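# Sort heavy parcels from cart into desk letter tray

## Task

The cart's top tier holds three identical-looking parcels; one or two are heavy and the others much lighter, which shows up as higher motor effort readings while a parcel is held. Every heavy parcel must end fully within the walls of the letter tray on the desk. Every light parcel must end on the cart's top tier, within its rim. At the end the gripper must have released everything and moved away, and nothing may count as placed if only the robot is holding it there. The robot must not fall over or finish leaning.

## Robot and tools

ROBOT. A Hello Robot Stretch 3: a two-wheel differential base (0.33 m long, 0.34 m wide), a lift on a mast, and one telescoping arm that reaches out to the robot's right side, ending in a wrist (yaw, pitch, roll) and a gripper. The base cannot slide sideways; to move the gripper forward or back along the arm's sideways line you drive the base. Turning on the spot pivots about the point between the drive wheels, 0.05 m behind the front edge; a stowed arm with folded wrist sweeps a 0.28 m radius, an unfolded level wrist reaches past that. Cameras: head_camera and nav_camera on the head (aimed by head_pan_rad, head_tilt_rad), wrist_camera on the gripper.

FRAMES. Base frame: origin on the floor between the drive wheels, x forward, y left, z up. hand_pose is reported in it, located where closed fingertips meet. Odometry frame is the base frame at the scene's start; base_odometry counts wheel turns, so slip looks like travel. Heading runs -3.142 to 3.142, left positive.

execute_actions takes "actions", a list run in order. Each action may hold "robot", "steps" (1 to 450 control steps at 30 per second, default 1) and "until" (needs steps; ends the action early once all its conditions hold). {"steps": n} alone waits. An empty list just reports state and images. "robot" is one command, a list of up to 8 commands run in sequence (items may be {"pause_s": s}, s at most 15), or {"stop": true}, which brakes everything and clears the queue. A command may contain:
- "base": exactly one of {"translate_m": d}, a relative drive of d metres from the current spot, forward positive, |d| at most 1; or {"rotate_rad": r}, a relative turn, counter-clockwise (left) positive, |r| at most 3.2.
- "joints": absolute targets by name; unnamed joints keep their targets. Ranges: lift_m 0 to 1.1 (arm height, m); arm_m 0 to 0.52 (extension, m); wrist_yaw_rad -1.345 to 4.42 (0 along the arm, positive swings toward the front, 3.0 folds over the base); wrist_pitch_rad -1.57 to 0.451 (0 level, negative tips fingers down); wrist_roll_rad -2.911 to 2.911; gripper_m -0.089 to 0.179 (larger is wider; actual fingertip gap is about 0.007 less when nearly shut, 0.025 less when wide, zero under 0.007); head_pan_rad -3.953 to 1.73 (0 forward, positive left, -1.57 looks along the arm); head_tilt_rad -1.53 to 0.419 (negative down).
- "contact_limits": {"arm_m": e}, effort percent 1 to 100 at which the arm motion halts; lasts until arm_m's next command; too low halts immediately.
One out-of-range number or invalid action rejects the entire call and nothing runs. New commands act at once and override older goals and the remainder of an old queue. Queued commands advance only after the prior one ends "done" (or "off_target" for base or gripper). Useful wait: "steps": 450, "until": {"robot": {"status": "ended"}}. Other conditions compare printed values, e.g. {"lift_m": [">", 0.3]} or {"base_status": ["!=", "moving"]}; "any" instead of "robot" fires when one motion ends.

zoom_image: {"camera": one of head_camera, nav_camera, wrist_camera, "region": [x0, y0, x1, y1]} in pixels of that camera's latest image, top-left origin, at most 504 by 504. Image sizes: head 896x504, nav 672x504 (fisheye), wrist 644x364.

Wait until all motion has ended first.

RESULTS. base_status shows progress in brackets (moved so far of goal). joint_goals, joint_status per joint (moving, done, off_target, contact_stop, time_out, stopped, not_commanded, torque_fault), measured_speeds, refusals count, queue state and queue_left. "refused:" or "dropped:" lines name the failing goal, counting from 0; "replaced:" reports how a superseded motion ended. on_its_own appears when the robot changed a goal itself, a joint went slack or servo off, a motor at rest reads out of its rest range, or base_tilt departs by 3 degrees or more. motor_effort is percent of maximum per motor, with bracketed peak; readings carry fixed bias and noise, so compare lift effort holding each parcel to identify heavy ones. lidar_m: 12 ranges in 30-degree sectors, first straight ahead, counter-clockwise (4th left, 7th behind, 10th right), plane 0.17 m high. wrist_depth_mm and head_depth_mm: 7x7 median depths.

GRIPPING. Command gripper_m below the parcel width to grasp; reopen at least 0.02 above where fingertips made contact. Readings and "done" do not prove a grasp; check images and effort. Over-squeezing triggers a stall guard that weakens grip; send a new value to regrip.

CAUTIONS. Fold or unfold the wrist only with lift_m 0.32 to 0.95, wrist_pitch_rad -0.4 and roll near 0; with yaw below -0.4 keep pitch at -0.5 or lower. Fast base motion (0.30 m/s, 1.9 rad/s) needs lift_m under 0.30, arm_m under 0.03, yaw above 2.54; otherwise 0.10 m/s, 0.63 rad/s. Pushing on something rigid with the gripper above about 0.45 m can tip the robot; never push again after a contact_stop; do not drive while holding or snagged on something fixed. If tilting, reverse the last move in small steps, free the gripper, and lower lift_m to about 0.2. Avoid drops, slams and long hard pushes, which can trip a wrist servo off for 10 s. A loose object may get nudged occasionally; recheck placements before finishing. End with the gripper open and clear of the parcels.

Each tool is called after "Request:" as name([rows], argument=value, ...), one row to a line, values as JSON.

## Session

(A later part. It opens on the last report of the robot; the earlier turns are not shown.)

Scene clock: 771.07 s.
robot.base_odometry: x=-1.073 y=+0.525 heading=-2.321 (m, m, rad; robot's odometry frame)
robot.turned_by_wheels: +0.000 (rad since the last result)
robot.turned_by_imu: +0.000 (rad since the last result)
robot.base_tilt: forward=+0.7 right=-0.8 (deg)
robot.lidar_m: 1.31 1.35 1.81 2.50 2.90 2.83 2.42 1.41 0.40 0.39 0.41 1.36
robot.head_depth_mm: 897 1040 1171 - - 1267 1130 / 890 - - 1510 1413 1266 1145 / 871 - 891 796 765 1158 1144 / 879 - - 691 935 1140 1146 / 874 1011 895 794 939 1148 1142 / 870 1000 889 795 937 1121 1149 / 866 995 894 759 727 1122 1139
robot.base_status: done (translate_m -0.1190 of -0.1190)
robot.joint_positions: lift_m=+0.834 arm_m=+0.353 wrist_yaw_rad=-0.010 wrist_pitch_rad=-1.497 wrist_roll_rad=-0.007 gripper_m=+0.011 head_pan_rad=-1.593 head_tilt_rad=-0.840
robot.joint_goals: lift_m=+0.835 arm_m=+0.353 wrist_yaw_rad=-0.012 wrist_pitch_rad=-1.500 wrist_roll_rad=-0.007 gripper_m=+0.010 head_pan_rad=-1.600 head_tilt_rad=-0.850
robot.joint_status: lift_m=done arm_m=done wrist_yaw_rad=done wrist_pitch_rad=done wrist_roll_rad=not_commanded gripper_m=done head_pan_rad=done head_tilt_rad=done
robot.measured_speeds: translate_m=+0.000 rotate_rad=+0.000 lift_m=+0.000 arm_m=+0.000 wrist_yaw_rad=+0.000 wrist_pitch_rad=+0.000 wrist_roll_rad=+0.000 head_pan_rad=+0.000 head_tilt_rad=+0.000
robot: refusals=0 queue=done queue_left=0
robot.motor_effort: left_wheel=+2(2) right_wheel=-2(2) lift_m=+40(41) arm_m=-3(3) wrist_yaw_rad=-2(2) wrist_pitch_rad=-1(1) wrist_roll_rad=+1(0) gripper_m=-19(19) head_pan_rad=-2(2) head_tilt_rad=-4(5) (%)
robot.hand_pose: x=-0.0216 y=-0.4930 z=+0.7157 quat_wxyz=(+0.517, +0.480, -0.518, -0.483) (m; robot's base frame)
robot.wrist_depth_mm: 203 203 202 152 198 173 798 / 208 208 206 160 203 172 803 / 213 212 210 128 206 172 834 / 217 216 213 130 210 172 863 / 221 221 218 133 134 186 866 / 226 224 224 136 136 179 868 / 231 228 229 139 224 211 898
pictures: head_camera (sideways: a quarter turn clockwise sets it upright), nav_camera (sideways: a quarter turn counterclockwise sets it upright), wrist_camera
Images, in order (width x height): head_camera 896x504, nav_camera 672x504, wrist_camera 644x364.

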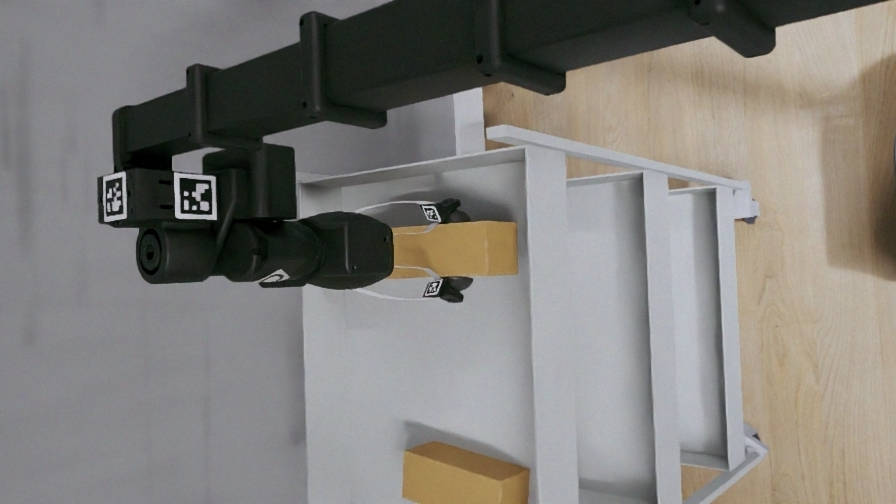

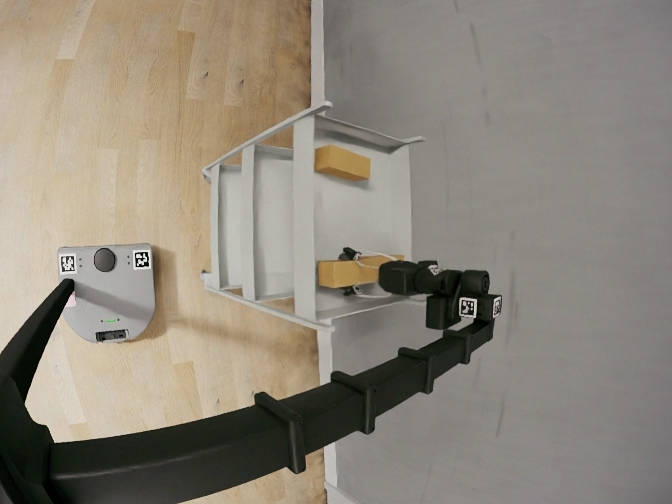

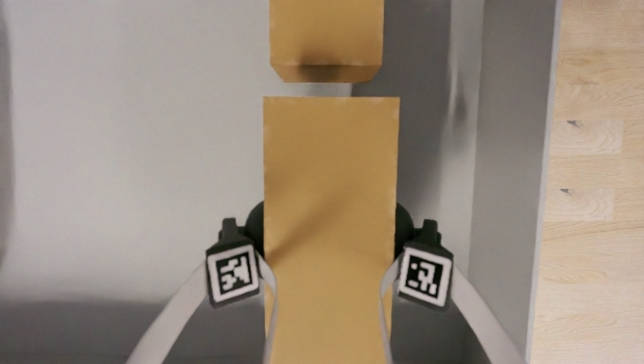

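Request:
execute_actions([
  {"robot":{"joints":{"lift_m":0.9}},"steps":150,"until":{"robot":{"lift_m":[">",0.878]}}},
  {"robot":{"joints":{"arm_m":0.022}},"steps":200,"until":{"robot":{"arm_m":["<",0.17]}}},
  {"robot":{"base":{"rotate_rad":-0.587},"joints":{"lift_m":0.29,"wrist_yaw_rad":2.6,"head_tilt_rad":-0.75}},"steps":200,"until":{"robot":{"heading":["<",-2.89],"base_status":["!=","moving"]}}},
  {"robot":{"base":{"translate_m":-1.0}},"steps":300,"until":{"robot":{"lift_m":["<",0.299],"arm_m":["<",0.029],"wrist_yaw_rad":[">",2.55]}}},
  {"robot":{"base":{"translate_m":-1.0}},"steps":300,"until":{"robot":{"x":[">",-0.2]}}},
  {"robot":{"base":{"translate_m":-1.0}},"steps":300,"until":{"robot":{"x":[">",0.353]}}},
  {"robot":{"base":{"translate_m":-0.545},"joints":{"lift_m":0.95,"wrist_yaw_rad":0.19,"arm_m":0.06}},"steps":300,"until":{"robot":{"lift_m":[">",0.83]}}},
  {"robot":{"joints":{"arm_m":0.48}},"steps":300,"until":{"robot":{"base_status":["!=","moving"]}}},
  {"robot":{"base":{"rotate_rad":-1.211}},"steps":300,"until":{"robot":{"status":"ended"}}},
])

Scene clock: 912.70 s.
robot.base_odometry: x=+0.890 y=+0.993 heading=+2.165 (m, m, rad; robot's odometry frame)
robot.turned_by_wheels: -1.798 (rad since the last result)
robot.turned_by_imu: -1.808 (rad since the last result)
robot.base_tilt: forward=+0.8 right=-0.8 (deg)
robot.lidar_m: 2.11 2.11 2.18 2.97 2.73 1.90 1.66 1.65 0.81 0.81 1.19 1.09
robot.head_depth_mm: 1163 - 922 773 1416 1318 1167 / - 1157 945 780 710 1290 1164 / - 1215 934 749 695 1313 1164 / - - 710 761 681 1324 1168 / 1064 1160 941 779 668 1324 1171 / 1048 1124 924 778 665 1289 1171 / 1013 1117 955 787 667 1283 1170
robot.base_status: done (rotate_rad -1.2108 of -1.2110)
robot.joint_positions: lift_m=+0.949 arm_m=+0.480 wrist_yaw_rad=+0.191 wrist_pitch_rad=-1.500 wrist_roll_rad=-0.005 gripper_m=+0.011 head_pan_rad=-1.593 head_tilt_rad=-0.754
robot.joint_goals: lift_m=+0.950 arm_m=+0.480 wrist_yaw_rad=+0.190 wrist_pitch_rad=-1.500 wrist_roll_rad=-0.005 gripper_m=+0.010 head_pan_rad=-1.600 head_tilt_rad=-0.750
robot.joint_status: lift_m=done arm_m=done wrist_yaw_rad=done wrist_pitch_rad=done wrist_roll_rad=not_commanded gripper_m=done head_pan_rad=done head_tilt_rad=done
robot.measured_speeds: translate_m=+0.000 rotate_rad=+0.000 lift_m=+0.000 arm_m=+0.000 wrist_yaw_rad=+0.000 wrist_pitch_rad=+0.000 wrist_roll_rad=+0.000 head_pan_rad=+0.000 head_tilt_rad=+0.000
robot: refusals=0 queue=done queue_left=0
robot.motor_effort: left_wheel=+3(9) right_wheel=-3(10) lift_m=+40(43) arm_m=+0(0) wrist_yaw_rad=-2(3) wrist_pitch_rad=+0(9) wrist_roll_rad=+0(0) gripper_m=-19(19) head_pan_rad=-2(2) head_tilt_rad=+2(10) (%)
robot.hand_pose: x=-0.0228 y=-0.6189 z=+0.8307 quat_wxyz=(+0.562, +0.530, -0.467, -0.430) (m; robot's base frame)
robot.wrist_depth_mm: 256 252 253 250 249 237 249 / 261 256 257 255 254 253 254 / 266 262 262 121 256 258 261 / 274 267 269 125 263 264 265 / 282 272 273 130 132 271 270 / 287 260 264 134 136 277 275 / 294 293 291 140 284 283 282
pictures: head_camera (sideways: a quarter turn clockwise sets it upright), nav_camera (sideways: a quarter turn counterclockwise sets it upright), wrist_camera
ARM HIT: the arm struck its own base hard.
replaced: robot.lift_m: its motion had ended contact_stop
Images, in order (width x height): head_camera 896x504, nav_camera 672x504, wrist_camera 644x364.

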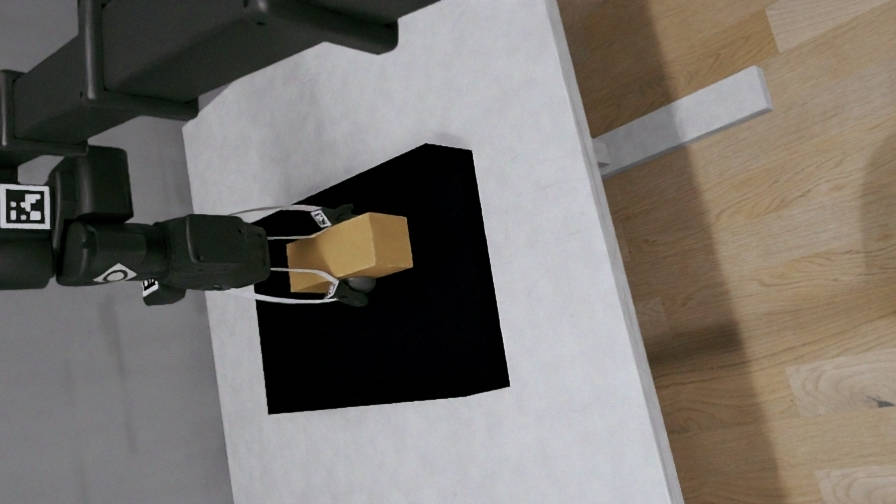

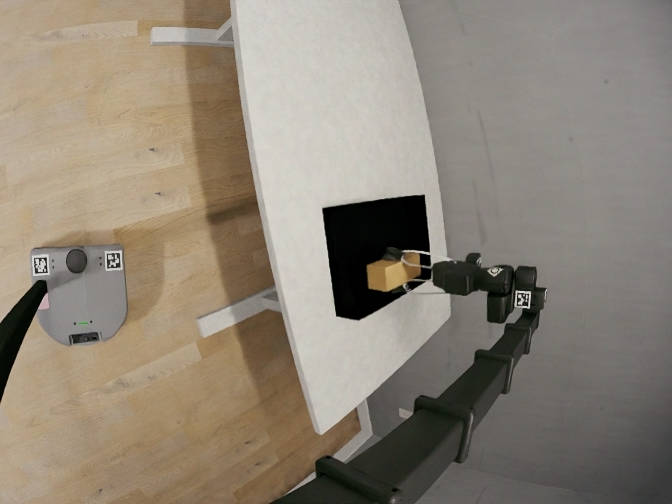

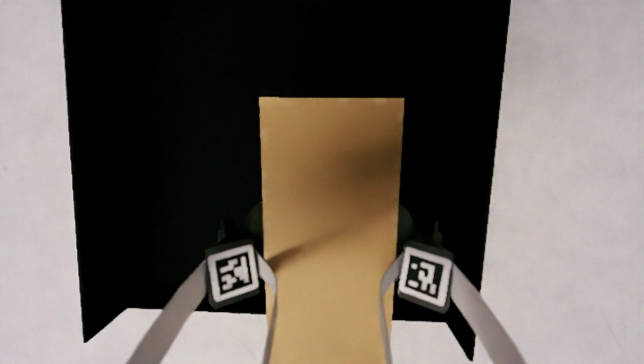

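Request:
execute_actions([
  {"robot":[{"joints":{"lift_m":0.867,"arm_m":0.515,"wrist_yaw_rad":0.155}},{"joints":{"gripper_m":0.088}},{"joints":{"lift_m":0.96}}],"steps":450,"until":{"robot":{"lift_m":[">",0.925],"queue_left":["=",0]}}},
  {"robot":{"joints":{"arm_m":0.1}},"steps":450,"until":{"robot":{"status":"ended"}}},
])

Scene clock: 994.43 s.
robot.base_odometry: x=+0.890 y=+0.993 heading=+2.165 (m, m, rad; robot's odometry frame)
robot.turned_by_wheels: +0.000 (rad since the last result)
robot.turned_by_imu: -0.001 (rad since the last result)
robot.base_tilt: forward=+0.8 right=-0.9 (deg)
robot.lidar_m: 2.11 2.10 2.17 2.97 2.73 1.90 1.65 1.65 0.81 0.81 1.19 1.09
robot.head_depth_mm: 1201 1321 - - 1430 1320 1167 / 1173 - - - 713 1288 1175 / 1136 1216 - - - 1303 1169 / 1100 1192 - - - 1292 1179 / 1071 1166 934 780 667 1333 1167 / 1038 1130 923 781 666 1303 1170 / 1009 1114 955 787 668 1275 1170
robot.base_status: done (rotate_rad -1.2108 of -1.2110)
robot.joint_positions: lift_m=+0.959 arm_m=+0.100 wrist_yaw_rad=+0.157 wrist_pitch_rad=-1.500 wrist_roll_rad=-0.005 gripper_m=+0.088 head_pan_rad=-1.593 head_tilt_rad=-0.754
robot.joint_goals: lift_m=+0.960 arm_m=+0.100 wrist_yaw_rad=+0.155 wrist_pitch_rad=-1.500 wrist_roll_rad=-0.005 gripper_m=+0.088 head_pan_rad=-1.600 head_tilt_rad=-0.750
robot.joint_status: lift_m=done arm_m=done wrist_yaw_rad=done wrist_pitch_rad=done wrist_roll_rad=not_commanded gripper_m=done head_pan_rad=done head_tilt_rad=done
robot.measured_speeds: translate_m=+0.000 rotate_rad=+0.000 lift_m=+0.000 arm_m=+0.000 wrist_yaw_rad=+0.000 wrist_pitch_rad=+0.000 wrist_roll_rad=+0.000 head_pan_rad=+0.000 head_tilt_rad=+0.000
robot: refusals=0 queue=done queue_left=0
robot.motor_effort: left_wheel=+3(4) right_wheel=-4(4) lift_m=+37(38) arm_m=-3(1) wrist_yaw_rad=-3(6) wrist_pitch_rad=+0(0) wrist_roll_rad=+0(0) gripper_m=+0(96) head_pan_rad=-2(2) head_tilt_rad=+0(1) (%)
robot.hand_pose: x=-0.0226 y=-0.2393 z=+0.8409 quat_wxyz=(+0.555, +0.522, -0.476, -0.439) (m; robot's base frame)
robot.wrist_depth_mm: 269 267 266 279 871 897 887 / 949 958 919 929 934 917 934 / - - 970 955 949 961 946 / - - - - - 957 956 / - - - - - - - / - - - - - - - / - - - - - - -
pictures: head_camera (sideways: a quarter turn clockwise sets it upright), nav_camera (sideways: a quarter turn counterclockwise sets it upright), wrist_camera
Images, in order (width x height): head_camera 896x504, nav_camera 672x504, wrist_camera 644x364.

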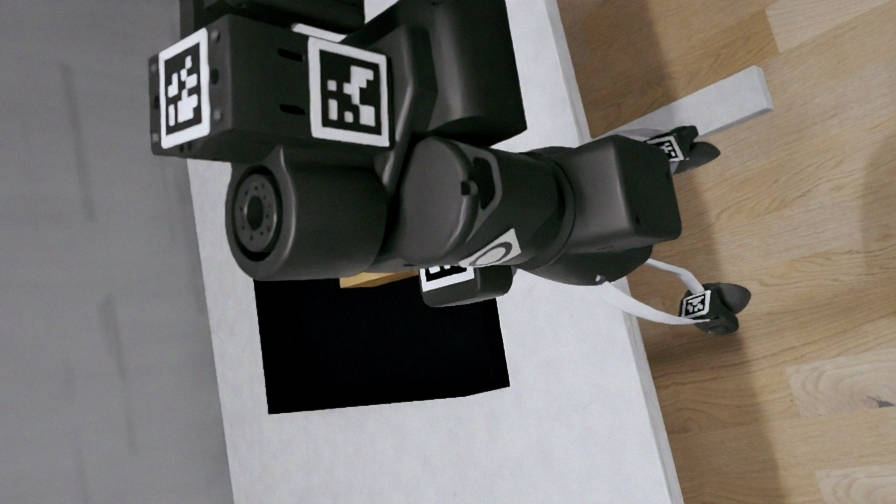

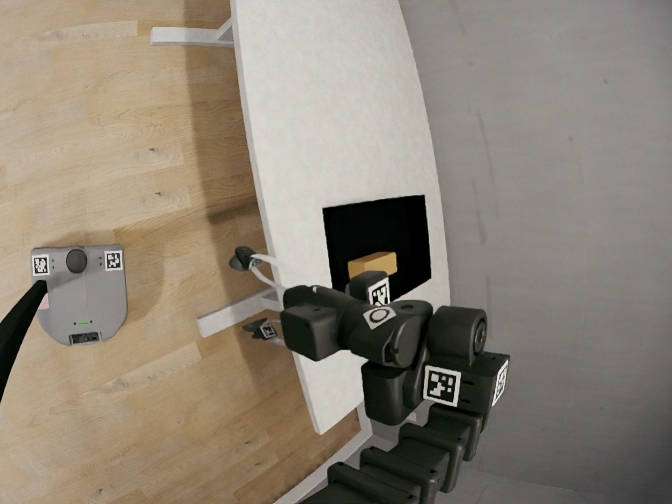

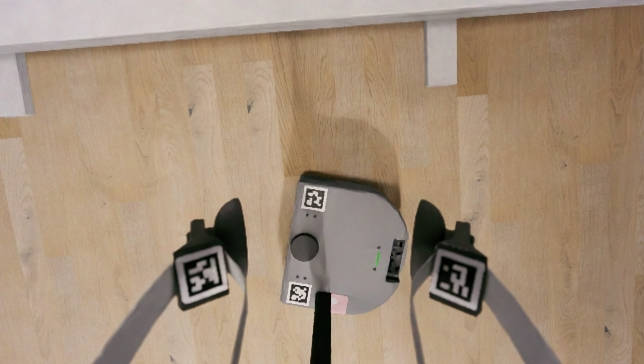

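Request:
execute_actions(actions=[])

Scene clock: 1002.37 s.
robot.base_odometry: x=+0.890 y=+0.993 heading=+2.165 (m, m, rad; robot's odometry frame)
robot.turned_by_wheels: +0.000 (rad since the last result)
robot.turned_by_imu: +0.000 (rad since the last result)
robot.base_tilt: forward=+0.8 right=-0.9 (deg)
robot.lidar_m: 2.11 2.10 2.18 2.97 2.73 1.89 1.65 1.65 0.81 0.81 1.19 1.09
robot.head_depth_mm: 1203 1324 - - 1425 1327 1167 / 1165 - - - 712 1290 1163 / 1124 1214 - - - 1300 1166 / 1100 1196 - - - 1287 1169 / 1066 1159 932 784 666 1330 1167 / 1038 1131 928 783 666 1295 1160 / 1012 1113 954 785 669 1280 1169
robot.base_status: done (rotate_rad -1.2108 of -1.2110)
robot.joint_positions: lift_m=+0.959 arm_m=+0.100 wrist_yaw_rad=+0.157 wrist_pitch_rad=-1.500 wrist_roll_rad=-0.005 gripper_m=+0.088 head_pan_rad=-1.593 head_tilt_rad=-0.754
robot.joint_goals: lift_m=+0.960 arm_m=+0.100 wrist_yaw_rad=+0.155 wrist_pitch_rad=-1.500 wrist_roll_rad=-0.005 gripper_m=+0.088 head_pan_rad=-1.600 head_tilt_rad=-0.750
robot.joint_status: lift_m=done arm_m=done wrist_yaw_rad=done wrist_pitch_rad=done wrist_roll_rad=not_commanded gripper_m=done head_pan_rad=done head_tilt_rad=done
robot.measured_speeds: translate_m=+0.000 rotate_rad=+0.000 lift_m=+0.000 arm_m=+0.000 wrist_yaw_rad=+0.000 wrist_pitch_rad=+0.000 wrist_roll_rad=+0.000 head_pan_rad=+0.000 head_tilt_rad=+0.000
robot: refusals=0 queue=done queue_left=0
robot.motor_effort: left_wheel=+4(3) right_wheel=-3(3) lift_m=+38(38) arm_m=-3(3) wrist_yaw_rad=-2(3) wrist_pitch_rad=+0(0) wrist_roll_rad=+0(0) gripper_m=-1(0) head_pan_rad=-2(2) head_tilt_rad=+1(1) (%)
robot.hand_pose: x=-0.0226 y=-0.2393 z=+0.8409 quat_wxyz=(+0.555, +0.522, -0.476, -0.439) (m; robot's base frame)
robot.wrist_depth_mm: 271 267 266 280 878 925 911 / 963 949 951 939 952 935 929 / - - 973 943 933 944 948 / - - - - - 964 950 / - - - - - - - / - - - - - - - / - - - - - - -
pictures: head_camera (sideways: a quarter turn clockwise sets it upright), nav_camera (sideways: a quarter turn counterclockwise sets it upright), wrist_camera
Images, in order (width x height): head_camera 896x504, nav_camera 672x504, wrist_camera 644x364.

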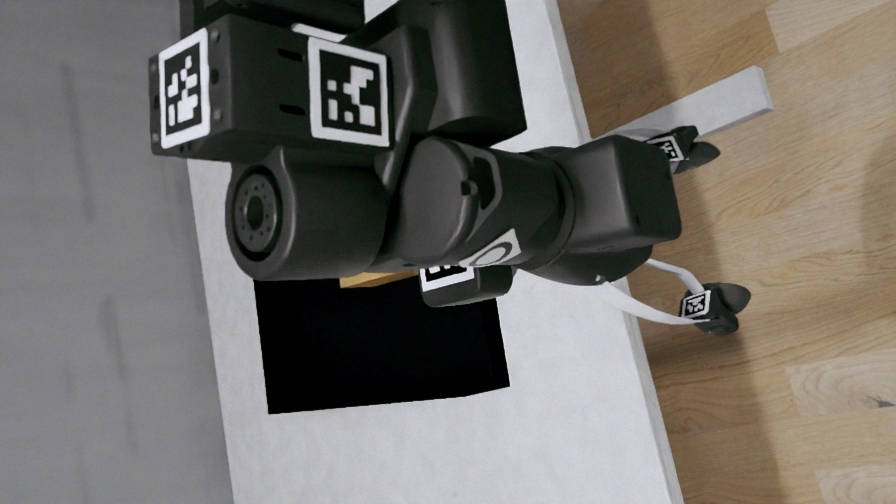

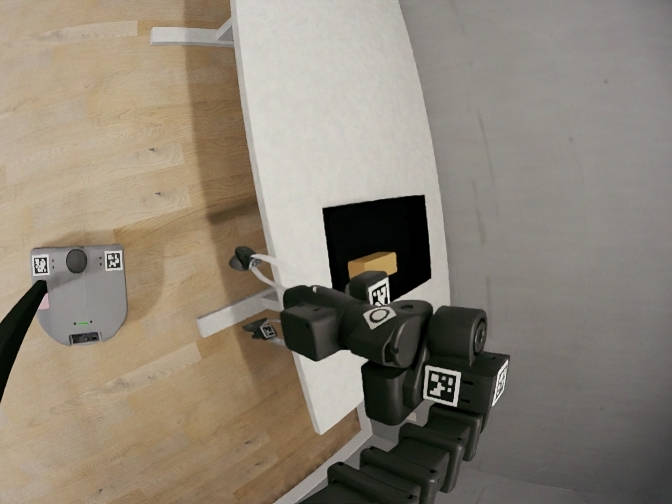

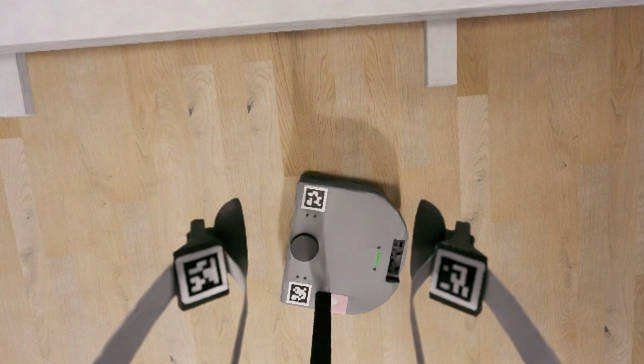

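Request:
zoom_image(camera="nav_camera", region=[300, 180, 460, 320])

Region (300, 180, 460, 320) of nav_camera's 672x504 image, scaled by 3.150, with more detail than that image has; it fills the top 441 rows of this view, and the rest is white.

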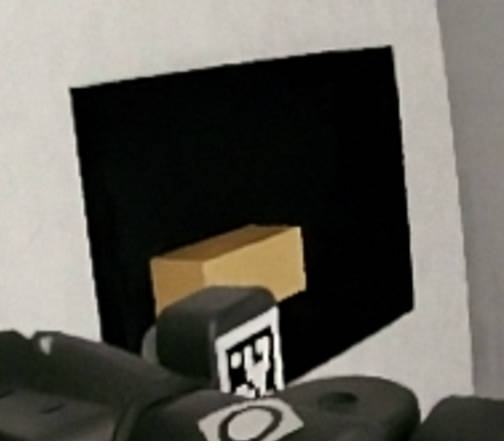

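The parcel is lying inside the tray and the robot is clear of it and at rest, so I'm finishing the scene.

Request:
finished_scene(scene=2)

The scene is finished: the task was done.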